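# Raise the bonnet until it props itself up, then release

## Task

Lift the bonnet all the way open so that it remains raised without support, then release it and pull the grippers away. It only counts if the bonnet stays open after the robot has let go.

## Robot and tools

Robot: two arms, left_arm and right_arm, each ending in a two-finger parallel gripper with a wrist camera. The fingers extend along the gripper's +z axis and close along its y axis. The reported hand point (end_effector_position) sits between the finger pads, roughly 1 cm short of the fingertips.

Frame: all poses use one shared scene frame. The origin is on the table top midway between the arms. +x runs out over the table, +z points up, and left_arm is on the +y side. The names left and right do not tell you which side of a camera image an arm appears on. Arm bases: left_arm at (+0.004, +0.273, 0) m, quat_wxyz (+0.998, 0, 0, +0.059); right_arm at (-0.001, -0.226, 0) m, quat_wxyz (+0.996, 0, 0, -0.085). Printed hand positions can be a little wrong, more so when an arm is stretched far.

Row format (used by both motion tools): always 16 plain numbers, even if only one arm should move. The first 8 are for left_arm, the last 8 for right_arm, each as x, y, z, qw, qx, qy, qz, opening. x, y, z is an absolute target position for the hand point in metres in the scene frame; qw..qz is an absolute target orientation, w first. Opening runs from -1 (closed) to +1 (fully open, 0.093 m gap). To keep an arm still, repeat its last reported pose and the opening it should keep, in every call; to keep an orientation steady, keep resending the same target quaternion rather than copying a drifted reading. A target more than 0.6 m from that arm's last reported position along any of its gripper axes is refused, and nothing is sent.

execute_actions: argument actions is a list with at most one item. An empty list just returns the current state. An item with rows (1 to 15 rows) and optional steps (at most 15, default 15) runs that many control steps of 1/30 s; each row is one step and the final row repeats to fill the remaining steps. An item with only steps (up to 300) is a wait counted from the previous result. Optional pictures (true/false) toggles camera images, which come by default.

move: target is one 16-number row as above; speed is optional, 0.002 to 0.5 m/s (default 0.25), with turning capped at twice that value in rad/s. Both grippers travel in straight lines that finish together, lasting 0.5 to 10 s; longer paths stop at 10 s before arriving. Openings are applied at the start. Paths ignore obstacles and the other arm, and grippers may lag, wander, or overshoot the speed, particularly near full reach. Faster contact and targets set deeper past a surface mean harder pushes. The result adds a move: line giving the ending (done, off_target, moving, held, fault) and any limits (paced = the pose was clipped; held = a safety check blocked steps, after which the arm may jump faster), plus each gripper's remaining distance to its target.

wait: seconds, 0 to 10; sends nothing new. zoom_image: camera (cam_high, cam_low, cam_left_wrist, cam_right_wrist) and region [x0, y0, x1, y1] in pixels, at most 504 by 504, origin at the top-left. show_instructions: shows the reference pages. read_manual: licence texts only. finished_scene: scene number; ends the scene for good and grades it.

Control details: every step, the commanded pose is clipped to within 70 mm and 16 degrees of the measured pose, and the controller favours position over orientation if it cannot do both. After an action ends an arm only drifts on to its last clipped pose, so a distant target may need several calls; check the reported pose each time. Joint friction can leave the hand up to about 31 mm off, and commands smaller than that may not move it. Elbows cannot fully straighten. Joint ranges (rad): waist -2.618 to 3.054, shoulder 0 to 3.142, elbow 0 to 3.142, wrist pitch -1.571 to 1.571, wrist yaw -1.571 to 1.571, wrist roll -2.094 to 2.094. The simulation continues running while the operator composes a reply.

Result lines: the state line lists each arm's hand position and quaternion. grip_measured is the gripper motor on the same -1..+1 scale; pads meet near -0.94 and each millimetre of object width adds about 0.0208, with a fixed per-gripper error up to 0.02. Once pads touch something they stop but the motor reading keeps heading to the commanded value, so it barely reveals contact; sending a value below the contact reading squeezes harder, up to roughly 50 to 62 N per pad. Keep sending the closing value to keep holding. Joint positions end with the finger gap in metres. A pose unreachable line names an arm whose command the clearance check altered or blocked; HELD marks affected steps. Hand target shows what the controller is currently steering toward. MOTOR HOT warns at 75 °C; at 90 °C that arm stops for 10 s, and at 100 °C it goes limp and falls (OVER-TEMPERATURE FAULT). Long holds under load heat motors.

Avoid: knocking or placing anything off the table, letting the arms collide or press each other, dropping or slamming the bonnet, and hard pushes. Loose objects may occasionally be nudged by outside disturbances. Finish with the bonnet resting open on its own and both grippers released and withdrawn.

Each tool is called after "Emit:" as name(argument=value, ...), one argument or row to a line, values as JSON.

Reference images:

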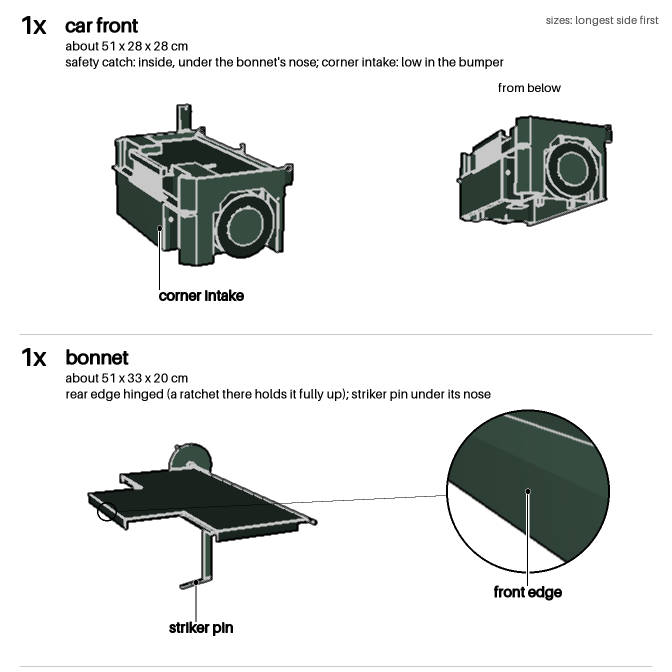

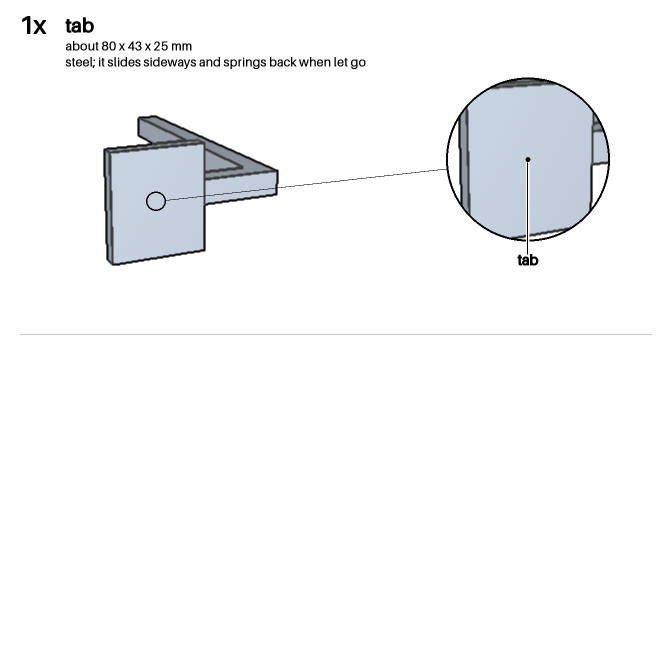

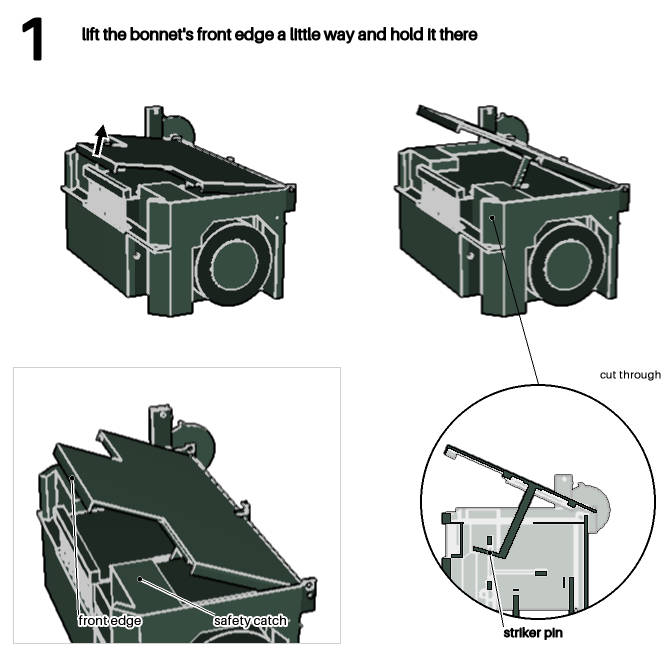

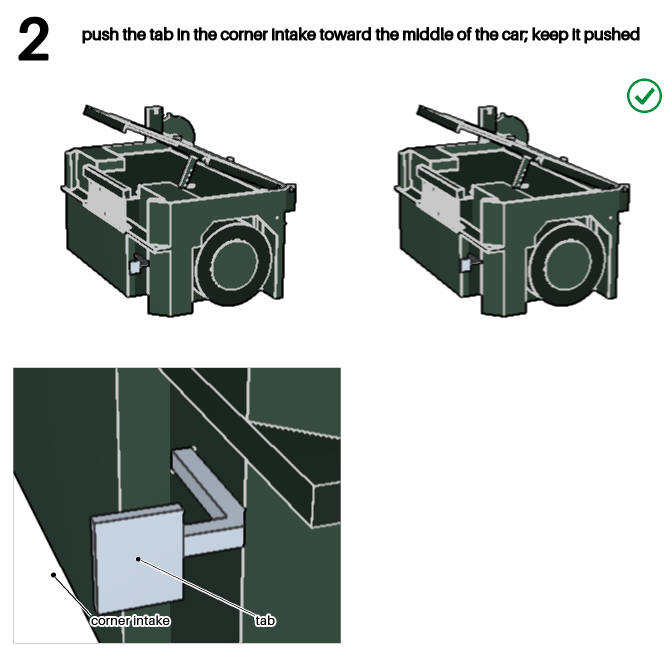

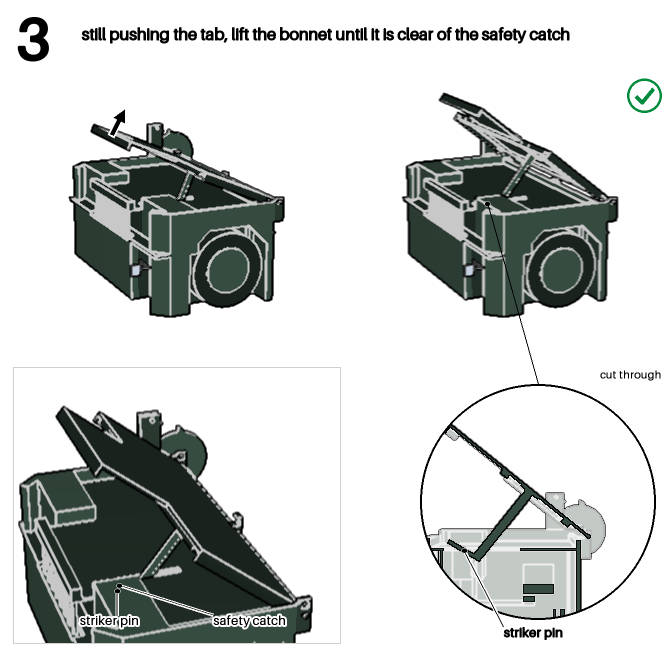

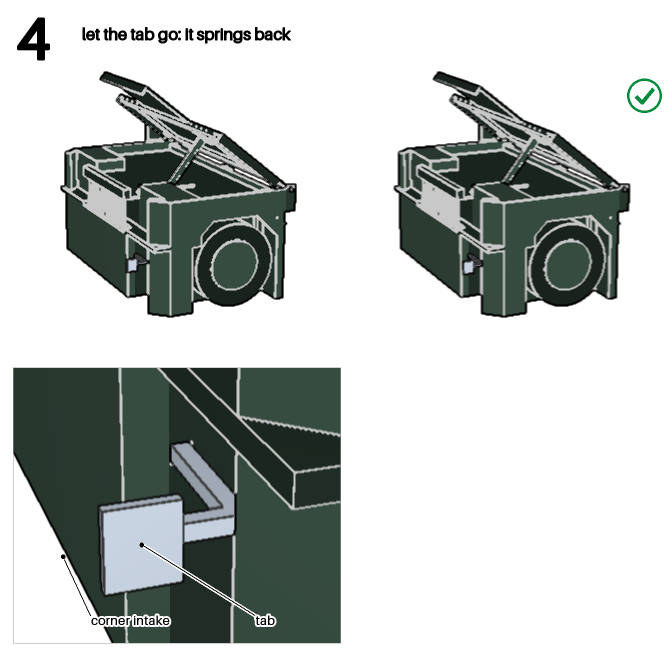

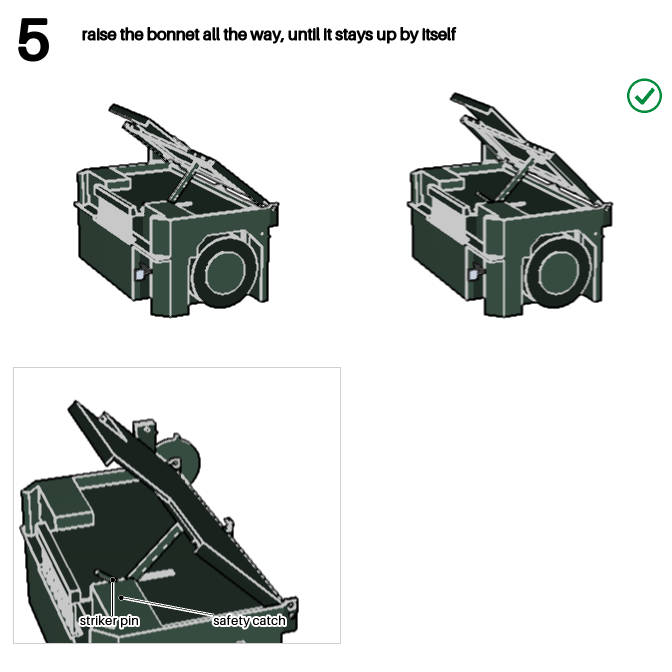

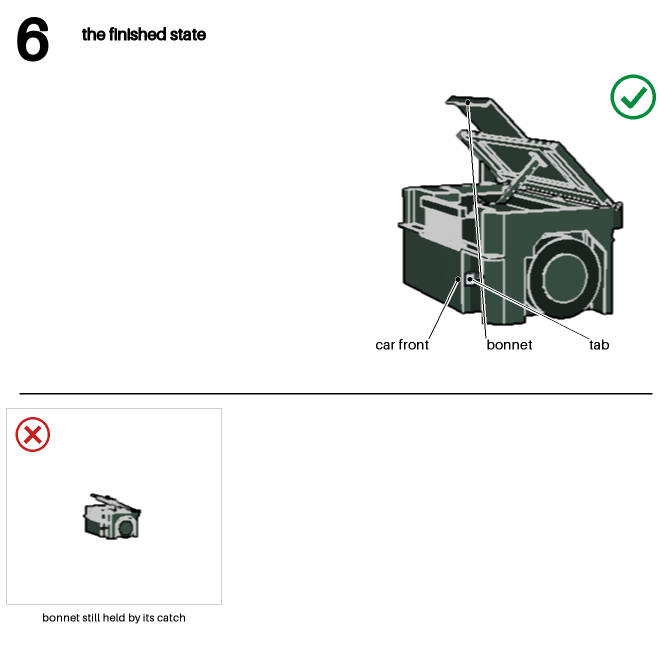

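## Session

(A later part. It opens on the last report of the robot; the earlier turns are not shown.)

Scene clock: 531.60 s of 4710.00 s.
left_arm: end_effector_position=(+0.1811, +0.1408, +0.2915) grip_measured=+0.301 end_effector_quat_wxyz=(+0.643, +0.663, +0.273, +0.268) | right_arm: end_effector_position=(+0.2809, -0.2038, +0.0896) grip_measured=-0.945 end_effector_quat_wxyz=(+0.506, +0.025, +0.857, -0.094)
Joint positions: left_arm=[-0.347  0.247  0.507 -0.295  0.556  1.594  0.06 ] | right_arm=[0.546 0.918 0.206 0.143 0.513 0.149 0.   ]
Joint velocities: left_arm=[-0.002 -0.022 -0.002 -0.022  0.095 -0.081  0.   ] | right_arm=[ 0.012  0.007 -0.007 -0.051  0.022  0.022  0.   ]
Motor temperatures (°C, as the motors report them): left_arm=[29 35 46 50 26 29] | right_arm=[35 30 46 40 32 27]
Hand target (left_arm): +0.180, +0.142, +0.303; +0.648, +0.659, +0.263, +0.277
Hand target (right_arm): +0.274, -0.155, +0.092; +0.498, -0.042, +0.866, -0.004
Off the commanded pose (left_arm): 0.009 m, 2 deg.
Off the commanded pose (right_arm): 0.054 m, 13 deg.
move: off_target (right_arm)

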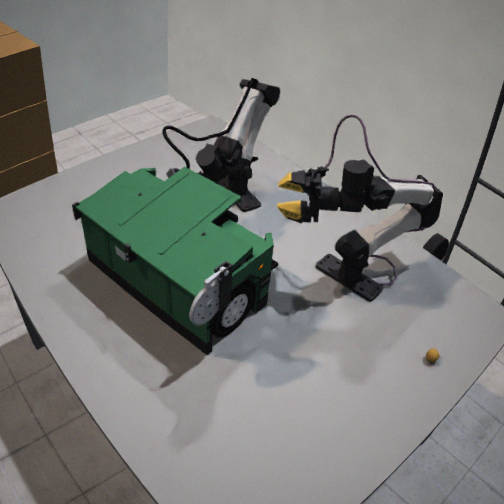

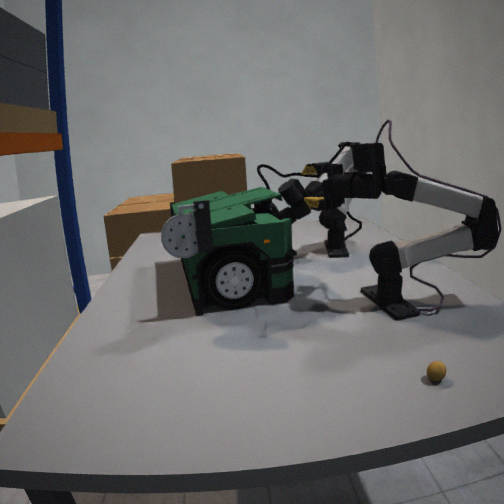

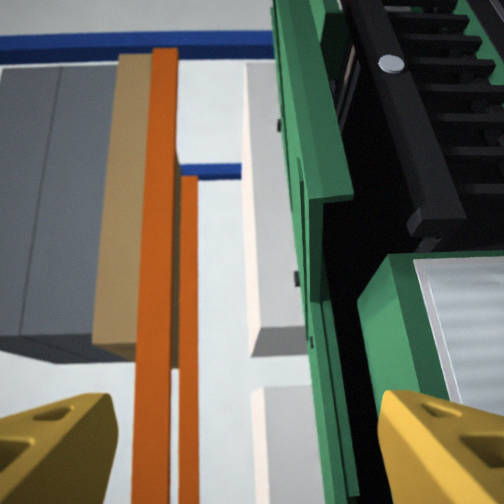

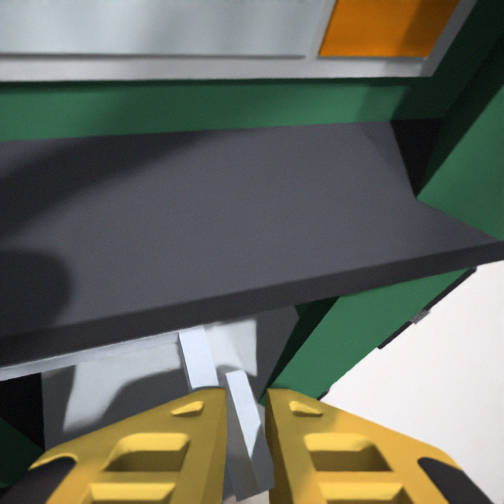

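Emit:
move(
  target=[0.19,0.11,0.272,0.653,0.653,0.270,0.270,0.3,0.276,-0.15,0.092,0.499,-0.044,0.866,0,-1],
  speed=0.08,
)

Emit:
move(
  target=[0.23,0.07,0.272,0.653,0.653,0.270,0.270,0.3,0.276,-0.15,0.092,0.499,-0.044,0.866,0,-1],
  speed=0.05,
)

Scene clock: 539.43 s of 4710.00 s.
left_arm: end_effector_position=(+0.1869, +0.1134, +0.2793) grip_measured=+0.301 end_effector_quat_wxyz=(+0.658, +0.649, +0.266, +0.274) | right_arm: end_effector_position=(+0.2809, -0.2039, +0.0895) grip_measured=-0.945 end_effector_quat_wxyz=(+0.506, +0.025, +0.857, -0.096)
Joint positions: left_arm=[-0.685  0.276  0.401 -0.111  0.221  1.572  0.06 ] | right_arm=[0.548 0.92  0.206 0.144 0.517 0.149 0.   ]
Joint velocities: left_arm=[-0.002 -0.002 -0.002  0.051 -0.11  -0.095 -0.001] | right_arm=[-0.012 -0.022  0.007 -0.007  0.037 -0.022  0.   ]
Motor temperatures (°C, as the motors report them): left_arm=[29 35 46 50 26 29] | right_arm=[35 30 47 39 32 27]
Hand target (left_arm): +0.190, +0.110, +0.273; +0.656, +0.651, +0.272, +0.268
Hand target (right_arm): +0.274, -0.155, +0.092; +0.498, -0.042, +0.866, -0.004
Off the commanded pose (left_arm): 0.009 m, 1 deg.
Off the commanded pose (right_arm): 0.054 m, 14 deg.
After step 90, 2.90 s passed at rest.
move: off_target (right_arm)

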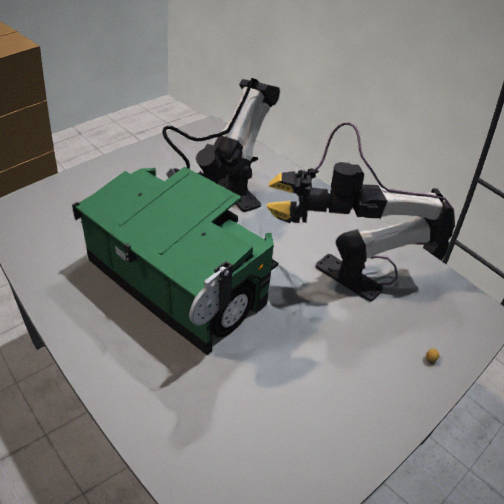

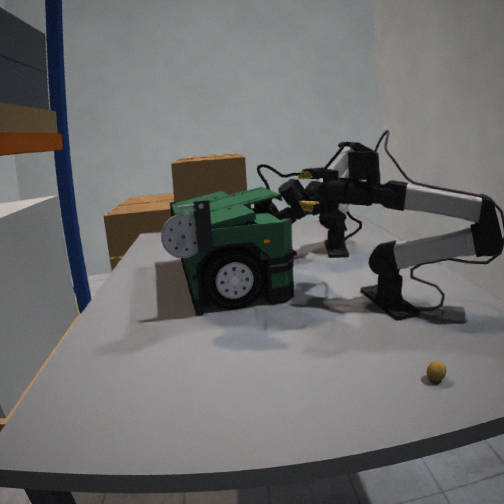

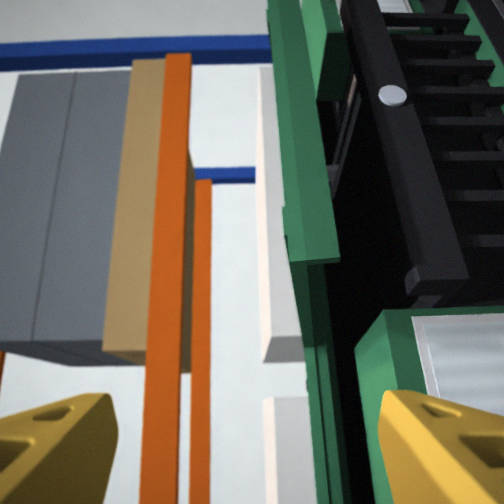

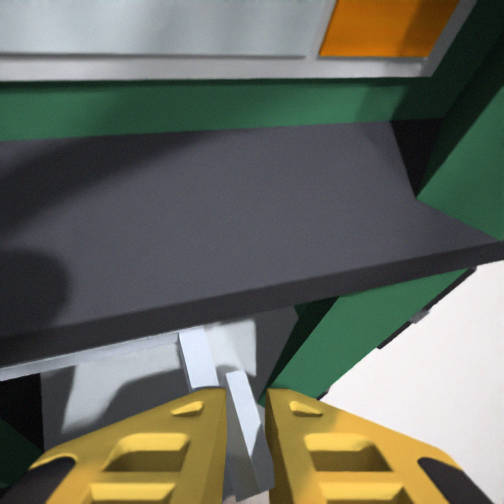

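Scene clock: 542.23 s of 4710.00 s.
left_arm: end_effector_position=(+0.2299, +0.0722, +0.2689) grip_measured=+0.301 end_effector_quat_wxyz=(+0.650, +0.657, +0.272, +0.269) | right_arm: end_effector_position=(+0.2809, -0.2039, +0.0894) grip_measured=-0.945 end_effector_quat_wxyz=(+0.506, +0.025, +0.857, -0.097)
Joint positions: left_arm=[-0.775  0.639  0.401  0.227  0.129  1.572  0.06 ] | right_arm=[0.55  0.922 0.206 0.145 0.521 0.15  0.   ]
Joint velocities: left_arm=[-0.002 -0.007  0.007  0.022 -0.022 -0.007 -0.001] | right_arm=[ 0.002  0.017  0.007 -0.007  0.037 -0.037  0.   ]
Motor temperatures (°C, as the motors report them): left_arm=[29 35 46 51 26 29] | right_arm=[35 30 47 39 32 27]
Hand target (left_arm): +0.231, +0.069, +0.272; +0.654, +0.653, +0.271, +0.269
Hand target (right_arm): +0.274, -0.155, +0.092; +0.498, -0.042, +0.866, -0.004
Off the commanded pose (left_arm): 0.004 m, 1 deg.
Off the commanded pose (right_arm): 0.054 m, 14 deg.
move: off_target (right_arm)

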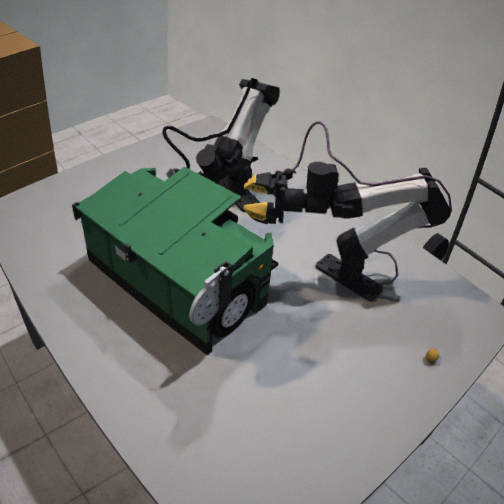

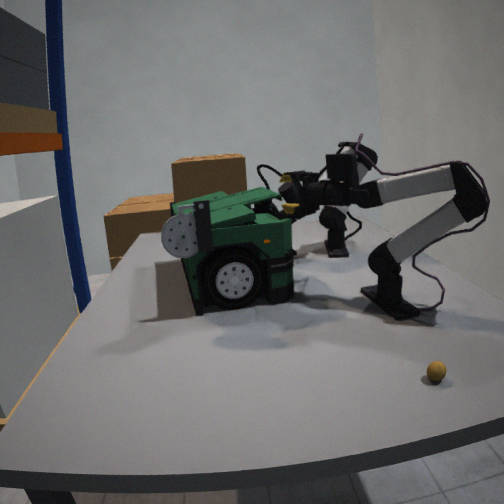

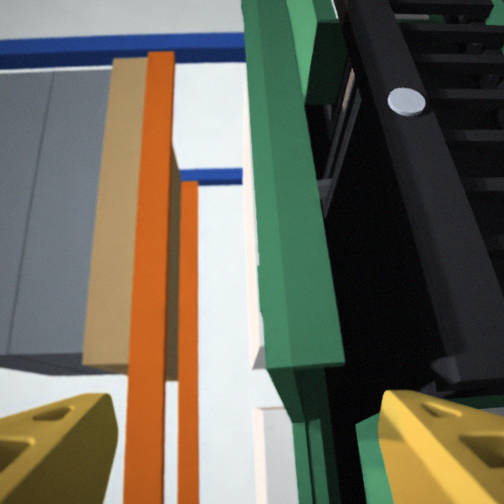

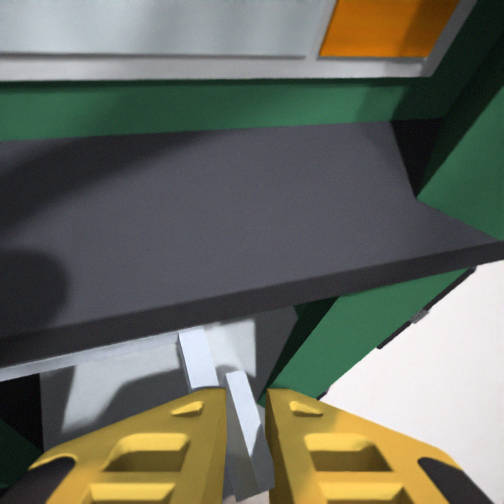

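Emit:
move(
  target=[0.25,0.04,0.283,0.653,0.653,0.270,0.270,0.3,0.276,-0.15,0.092,0.499,-0.044,0.866,0,-1],
  speed=0.04,
)

Scene clock: 550.80 s of 4710.00 s.
left_arm: end_effector_position=(+0.2483, +0.0441, +0.2689) grip_measured=+0.301 end_effector_quat_wxyz=(+0.642, +0.664, +0.275, +0.266) | right_arm: end_effector_position=(+0.2809, -0.2038, +0.0893) grip_measured=-0.945 end_effector_quat_wxyz=(+0.506, +0.025, +0.856, -0.098)
Joint positions: left_arm=[-0.841  0.833  0.467  0.332  0.064  1.572  0.06 ] | right_arm=[0.551 0.923 0.206 0.146 0.524 0.15  0.   ]
Joint velocities: left_arm=[-0.007 -0.002  0.002  0.007  0.022  0.051  0.   ] | right_arm=[ 0.002 -0.007 -0.002 -0.037  0.007  0.007  0.   ]
Motor temperatures (°C, as the motors report them): left_arm=[29 34 46 52 26 29] | right_arm=[36 31 47 39 32 27]
Hand target (left_arm): +0.250, +0.040, +0.283; +0.654, +0.653, +0.271, +0.269
Hand target (right_arm): +0.274, -0.155, +0.092; +0.498, -0.042, +0.866, -0.004
Off the commanded pose (left_arm): 0.015 m, 2 deg.
Off the commanded pose (right_arm): 0.054 m, 14 deg.
After step 90, 2.33 s passed at rest.
move: off_target (left_arm, right_arm)

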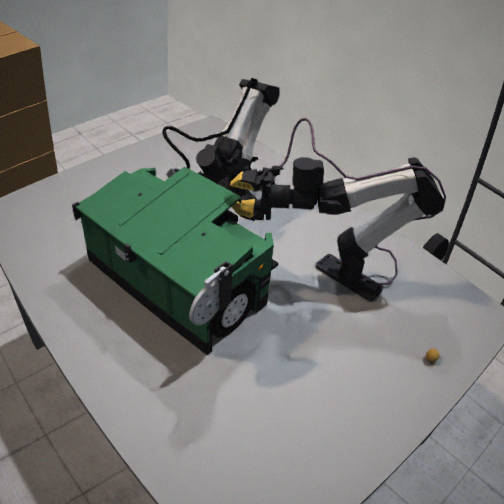

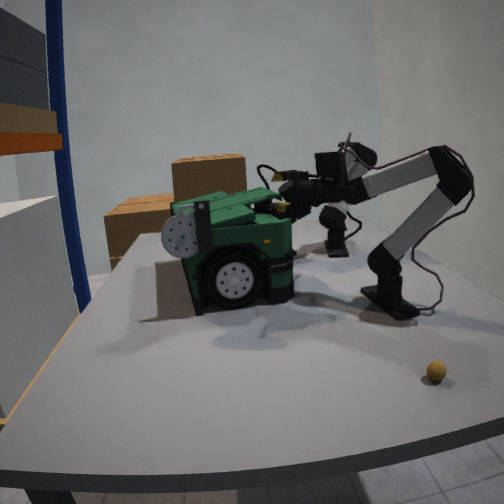

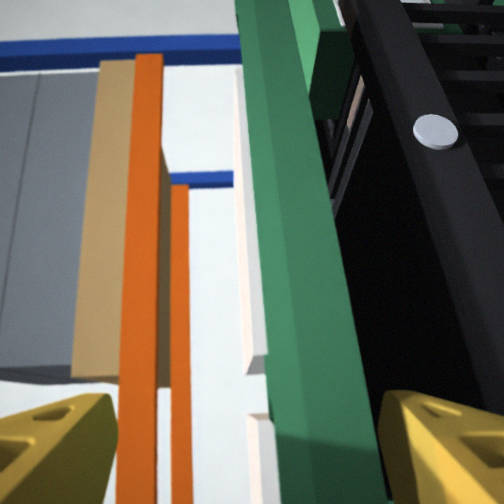

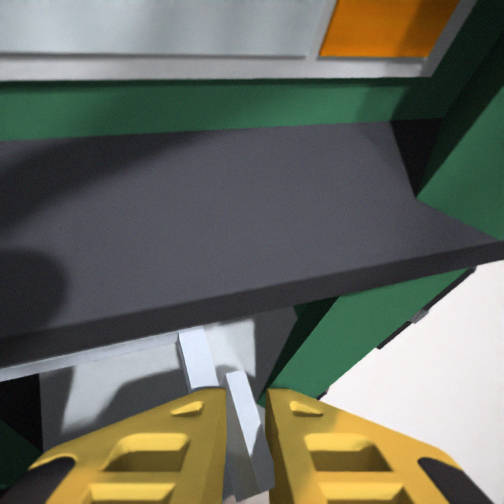

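Lip bottom is adjacent to the lower finger. Go a little deeper and lift.

Emit:
move(
  target=[0.265,0.028,0.32,0.653,0.653,0.270,0.270,0.3,0.276,-0.15,0.092,0.499,-0.044,0.866,0,-1],
  speed=0.03,
)

Scene clock: 557.63 s of 4710.00 s.
left_arm: end_effector_position=(+0.2587, +0.0351, +0.2737) grip_measured=+0.301 end_effector_quat_wxyz=(+0.607, +0.697, +0.291, +0.249) | right_arm: end_effector_position=(+0.2809, -0.2039, +0.0892) grip_measured=-0.945 end_effector_quat_wxyz=(+0.506, +0.025, +0.856, -0.098)
Joint positions: left_arm=[-0.841  0.904  0.611  0.151  0.063  1.572  0.06 ] | right_arm=[0.552 0.925 0.206 0.147 0.526 0.15  0.   ]
Joint velocities: left_arm=[-0.017  0.012 -0.007  0.037 -0.037  0.037  0.   ] | right_arm=[ 0.002  0.007  0.012 -0.037  0.022 -0.022  0.   ]
Motor temperatures (°C, as the motors report them): left_arm=[29 34 48 53 26 29] | right_arm=[36 31 48 39 32 27]
Hand target (left_arm): +0.261, +0.032, +0.319; +0.653, +0.654, +0.271, +0.269
Hand target (right_arm): +0.274, -0.155, +0.092; +0.498, -0.042, +0.866, -0.005
Off the commanded pose (left_arm): 0.047 m, 8 deg.
Off the commanded pose (right_arm): 0.054 m, 14 deg.
move: off_target (left_arm, right_arm)

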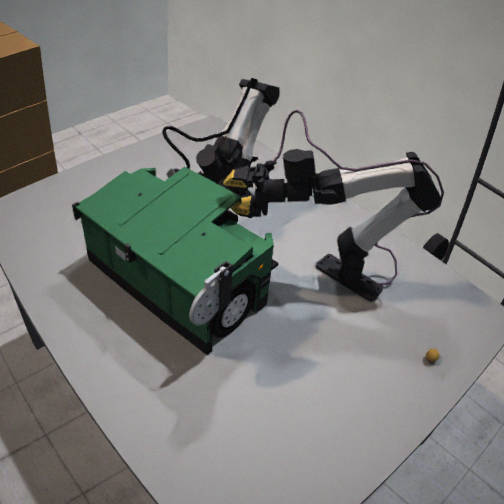

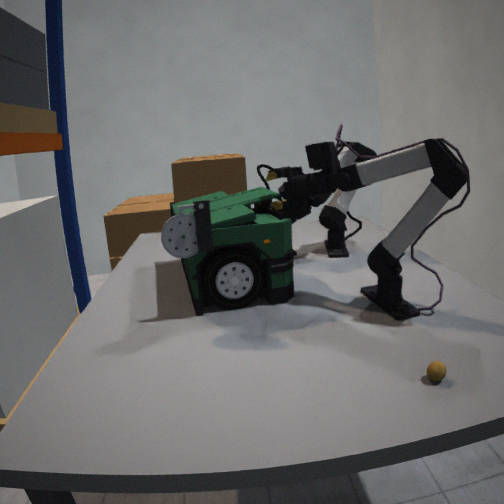

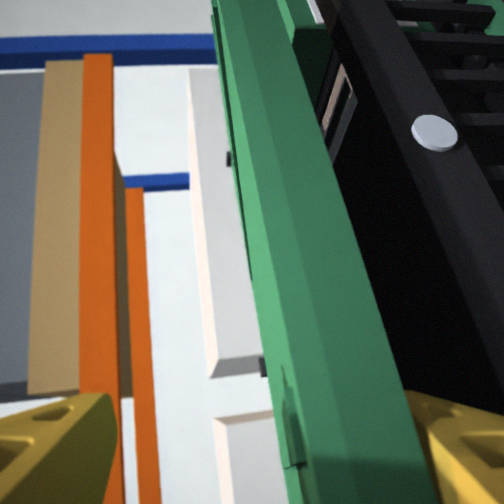

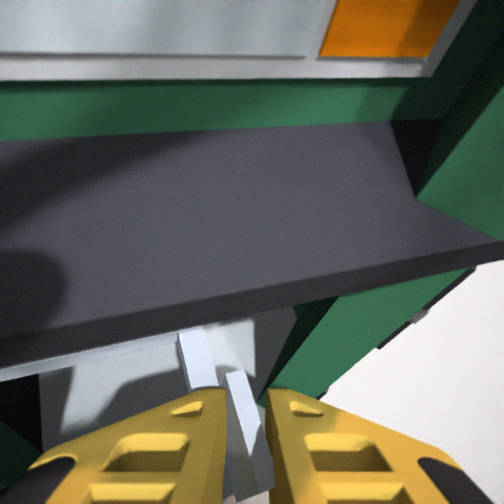

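Emit:
zoom_image(
  camera="cam_left_wrist",
  region=[260,0,460,200],
)

Region (260, 0, 460, 200) of cam_left_wrist's 504x504 image, scaled by 2.520, with more detail than that image has.

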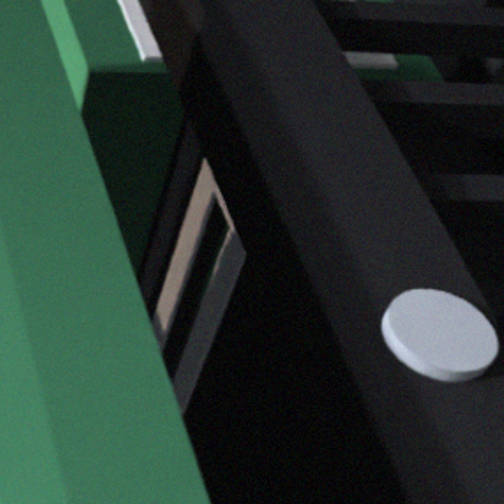

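Emit:
move(
  target=[0.27,0.025,0.38,0.732,0.562,0.232,0.303,0.3,0.276,-0.15,0.092,0.499,-0.044,0.866,0,-1],
  speed=0.03,
)

Scene clock: 589.80 s of 4710.00 s.
left_arm: end_effector_position=(+0.2588, +0.0350, +0.2749) grip_measured=+0.301 end_effector_quat_wxyz=(+0.609, +0.695, +0.291, +0.249) | right_arm: end_effector_position=(+0.2809, -0.2039, +0.0892) grip_measured=-0.945 end_effector_quat_wxyz=(+0.506, +0.026, +0.856, -0.099)
Joint positions: left_arm=[-0.841  0.904  0.611  0.157  0.063  1.571  0.06 ] | right_arm=[0.553 0.926 0.206 0.147 0.528 0.151 0.   ]
Joint velocities: left_arm=[-0.002  0.012  0.007 -0.081  0.051  0.022 -0.   ] | right_arm=[-0.012 -0.017 -0.017 -0.007  0.051 -0.022  0.   ]
Motor temperatures (°C, as the motors report them): left_arm=[29 33 53 62 26 29] | right_arm=[37 31 49 38 33 27]
Hand target (left_arm): +0.254, +0.039, +0.362; +0.697, +0.608, +0.251, +0.286
Hand target (right_arm): +0.274, -0.155, +0.092; +0.498, -0.042, +0.866, -0.005
Off the commanded pose (left_arm): 0.106 m, 23 deg; position and orientation clipped at the last step of the last action.
Off the commanded pose (right_arm): 0.054 m, 14 deg.
After step 90, 22.23 s passed at rest.
move: off_target (left_arm, right_arm); limits=paced

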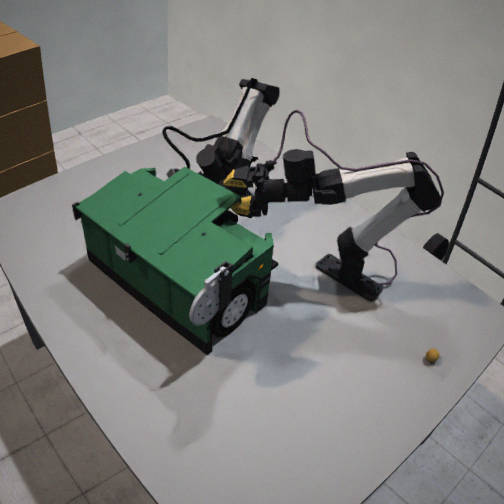

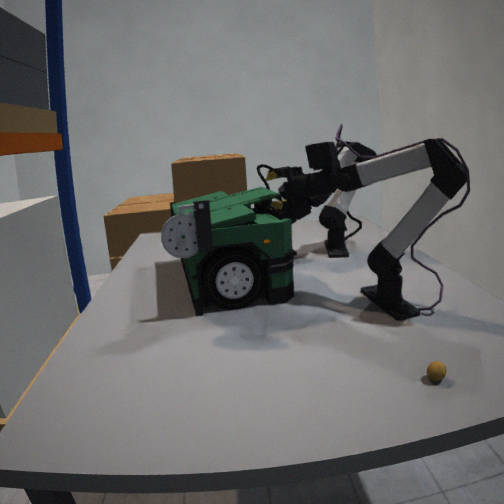

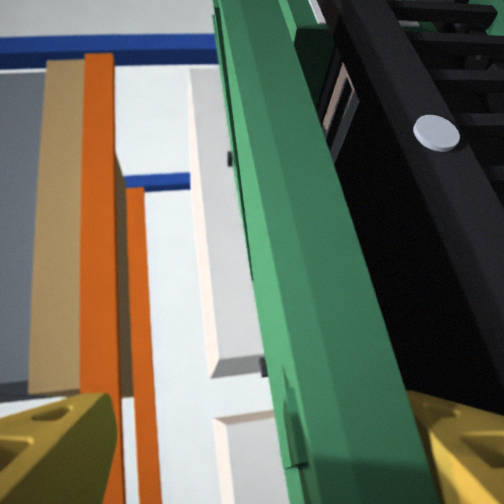

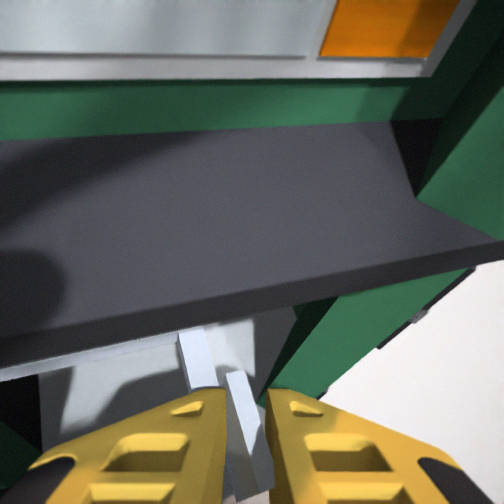

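Emit:
move(
  target=[0.258,0.035,0.27,0.653,0.653,0.270,0.270,0.3,0.284,-0.208,0.092,0.5,0,0.866,0,-0.4],
  speed=0.06,
)

Emit:
move(
  target=[0.258,0.035,0.27,0.653,0.653,0.270,0.270,0.3,0.245,-0.21,0.10,0.5,0,0.866,0,-0.4],
  speed=0.08,
)

Emit:
move(
  target=[0.258,0.035,0.27,0.653,0.653,0.270,0.270,0.3,0.245,-0.232,0.10,0.5,0,0.866,0,-1],
  speed=0.05,
)

Scene clock: 613.37 s of 4710.00 s.
left_arm: end_effector_position=(+0.2577, +0.0359, +0.2718) grip_measured=+0.301 end_effector_quat_wxyz=(+0.650, +0.657, +0.272, +0.269) | right_arm: end_effector_position=(+0.2844, -0.2073, +0.0893) grip_measured=-0.402 end_effector_quat_wxyz=(+0.496, +0.001, +0.868, -0.004)
Joint positions: left_arm=[-0.841  0.905  0.479  0.415  0.063  1.571  0.06 ] | right_arm=[0.314 0.853 0.206 0.11  0.133 0.072 0.026]
Joint velocities: left_arm=[ 0.002  0.002 -0.007 -0.037  0.022 -0.066  0.001] | right_arm=[-0.012 -0.022 -0.012  0.007 -0.081  0.081  0.001]
Motor temperatures (°C, as the motors report them): left_arm=[29 33 59 69 26 29] | right_arm=[38 32 49 37 34 27]
Hand target (left_arm): +0.258, +0.035, +0.270; +0.654, +0.654, +0.271, +0.269
Hand target (right_arm): +0.284, -0.208, +0.093; +0.500, -0.001, +0.866, -0.002
Off the commanded pose (left_arm): 0.002 m, 1 deg.
Off the commanded pose (right_arm): 0.003 m, 1 deg.
After step 90, 18.40 s passed at rest.
move: done

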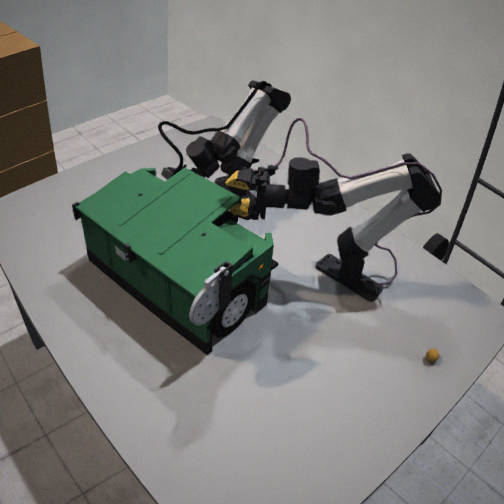

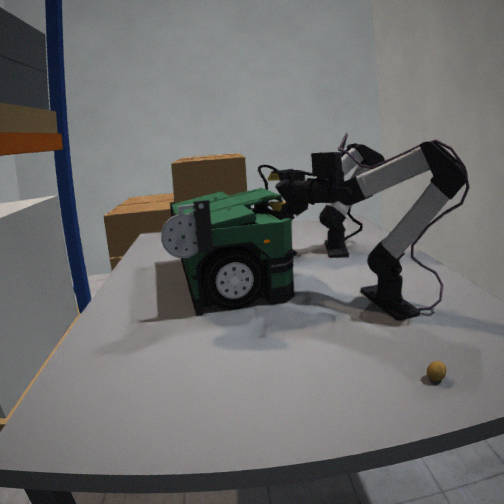

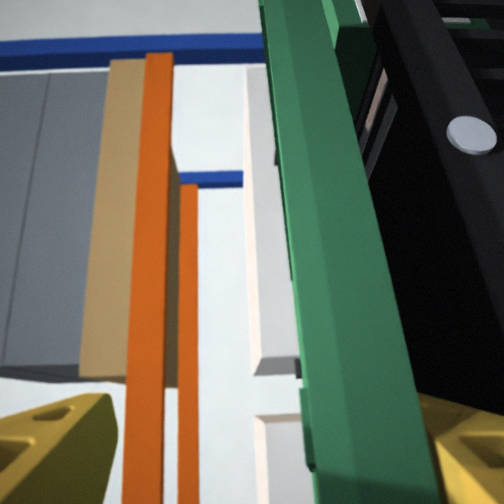

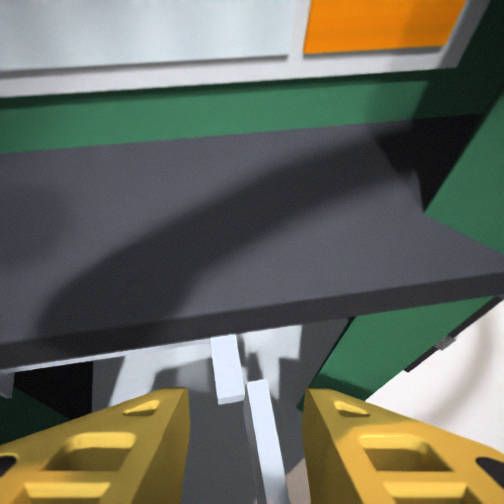

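Scene clock: 614.67 s of 4710.00 s.
left_arm: end_effector_position=(+0.2577, +0.0359, +0.2718) grip_measured=+0.301 end_effector_quat_wxyz=(+0.650, +0.657, +0.272, +0.269) | right_arm: end_effector_position=(+0.2506, -0.2121, +0.1086) grip_measured=-0.402 end_effector_quat_wxyz=(+0.507, +0.002, +0.862, -0.002)
Joint positions: left_arm=[-0.841  0.905  0.479  0.415  0.063  1.571  0.06 ] | right_arm=[ 0.314  0.505  0.206 -0.212  0.133  0.072  0.026]
Joint velocities: left_arm=[ 0.002  0.002 -0.012  0.037 -0.007 -0.007 -0.   ] | right_arm=[-0.017  0.007  0.012 -0.037 -0.051  0.051 -0.   ]
Motor temperatures (°C, as the motors report them): left_arm=[29 33 59 68 26 29] | right_arm=[37 32 49 37 34 27]
Hand target (left_arm): +0.258, +0.035, +0.270; +0.653, +0.654, +0.270, +0.270
Hand target (right_arm): +0.246, -0.210, +0.100; +0.500, -0.000, +0.866, +0.000
Off the commanded pose (left_arm): 0.002 m, 1 deg.
Off the commanded pose (right_arm): 0.010 m, 1 deg.
move: done

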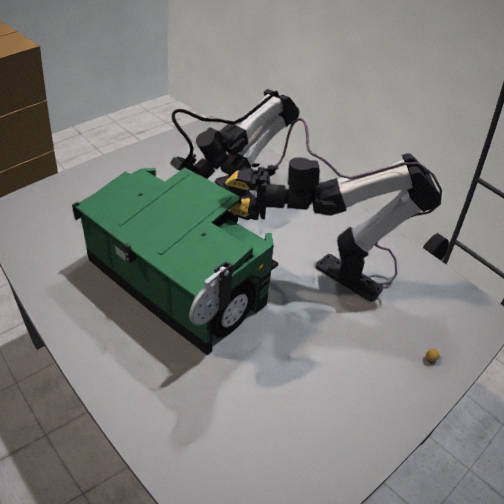

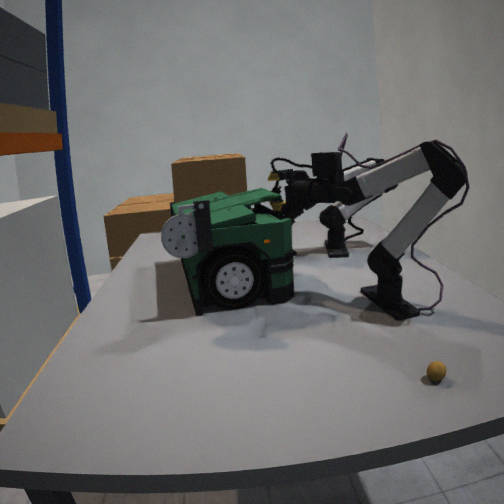

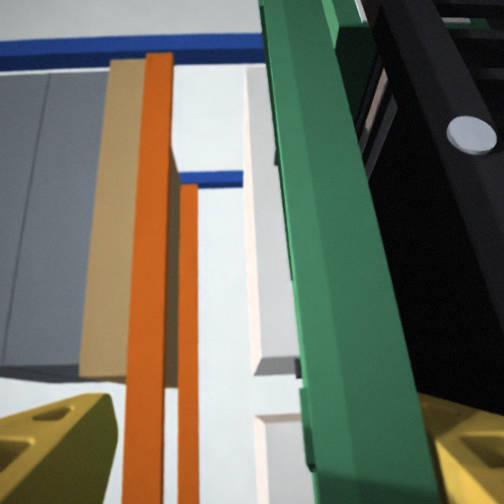

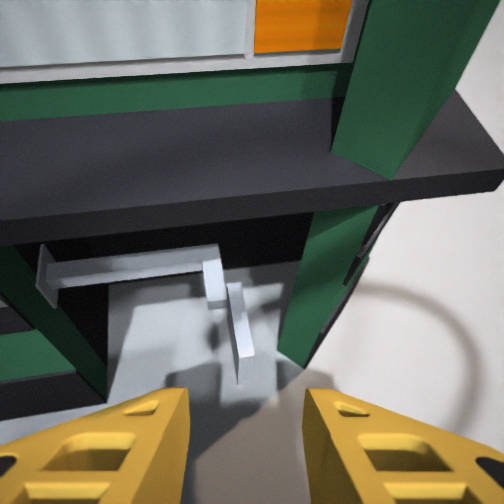

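Scene clock: 615.67 s of 4710.00 s.
left_arm: end_effector_position=(+0.2577, +0.0359, +0.2718) grip_measured=+0.301 end_effector_quat_wxyz=(+0.650, +0.657, +0.272, +0.269) | right_arm: end_effector_position=(+0.2504, -0.2321, +0.1094) grip_measured=-0.985 end_effector_quat_wxyz=(+0.508, +0.002, +0.861, -0.003)
Joint positions: left_arm=[-0.841  0.905  0.479  0.415  0.063  1.571  0.06 ] | right_arm=[ 0.126  0.492  0.206 -0.22  -0.031 -0.021  0.   ]
Joint velocities: left_arm=[-0.017 -0.007 -0.007  0.037  0.081  0.007 -0.   ] | right_arm=[-0.007  0.002  0.017  0.022 -0.022  0.022  0.   ]
Motor temperatures (°C, as the motors report them): left_arm=[29 33 58 68 26 29] | right_arm=[37 32 49 37 34 27]
Hand target (left_arm): +0.258, +0.035, +0.270; +0.653, +0.654, +0.270, +0.270
Hand target (right_arm): +0.246, -0.232, +0.100; +0.500, -0.001, +0.866, -0.002
Off the commanded pose (left_arm): 0.002 m, 1 deg.
Off the commanded pose (right_arm): 0.011 m, 1 deg.
move: off_target (right_arm)

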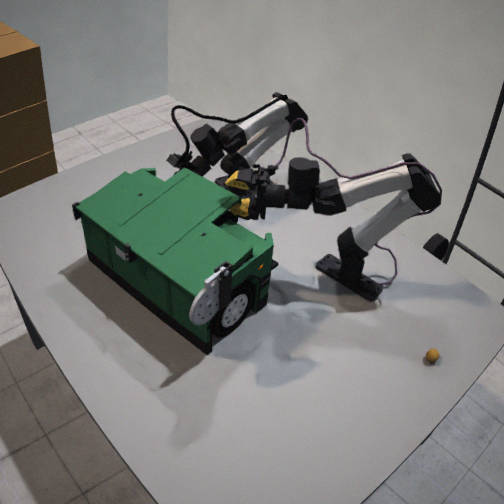

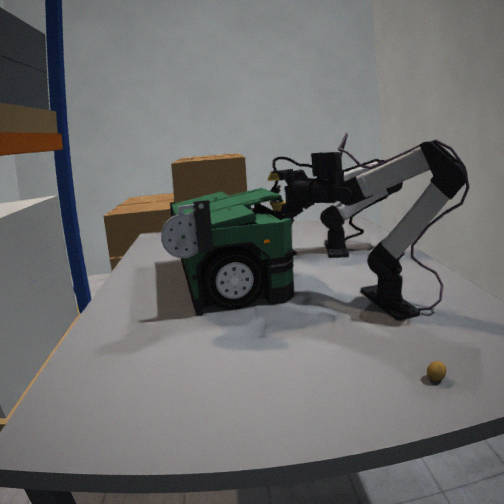

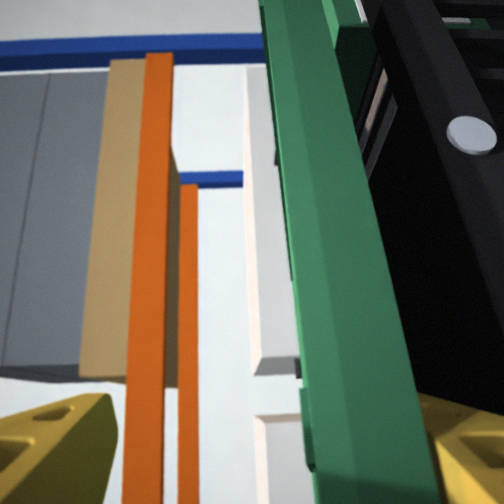

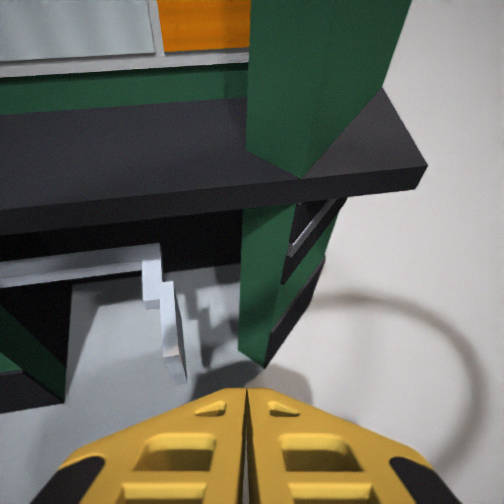

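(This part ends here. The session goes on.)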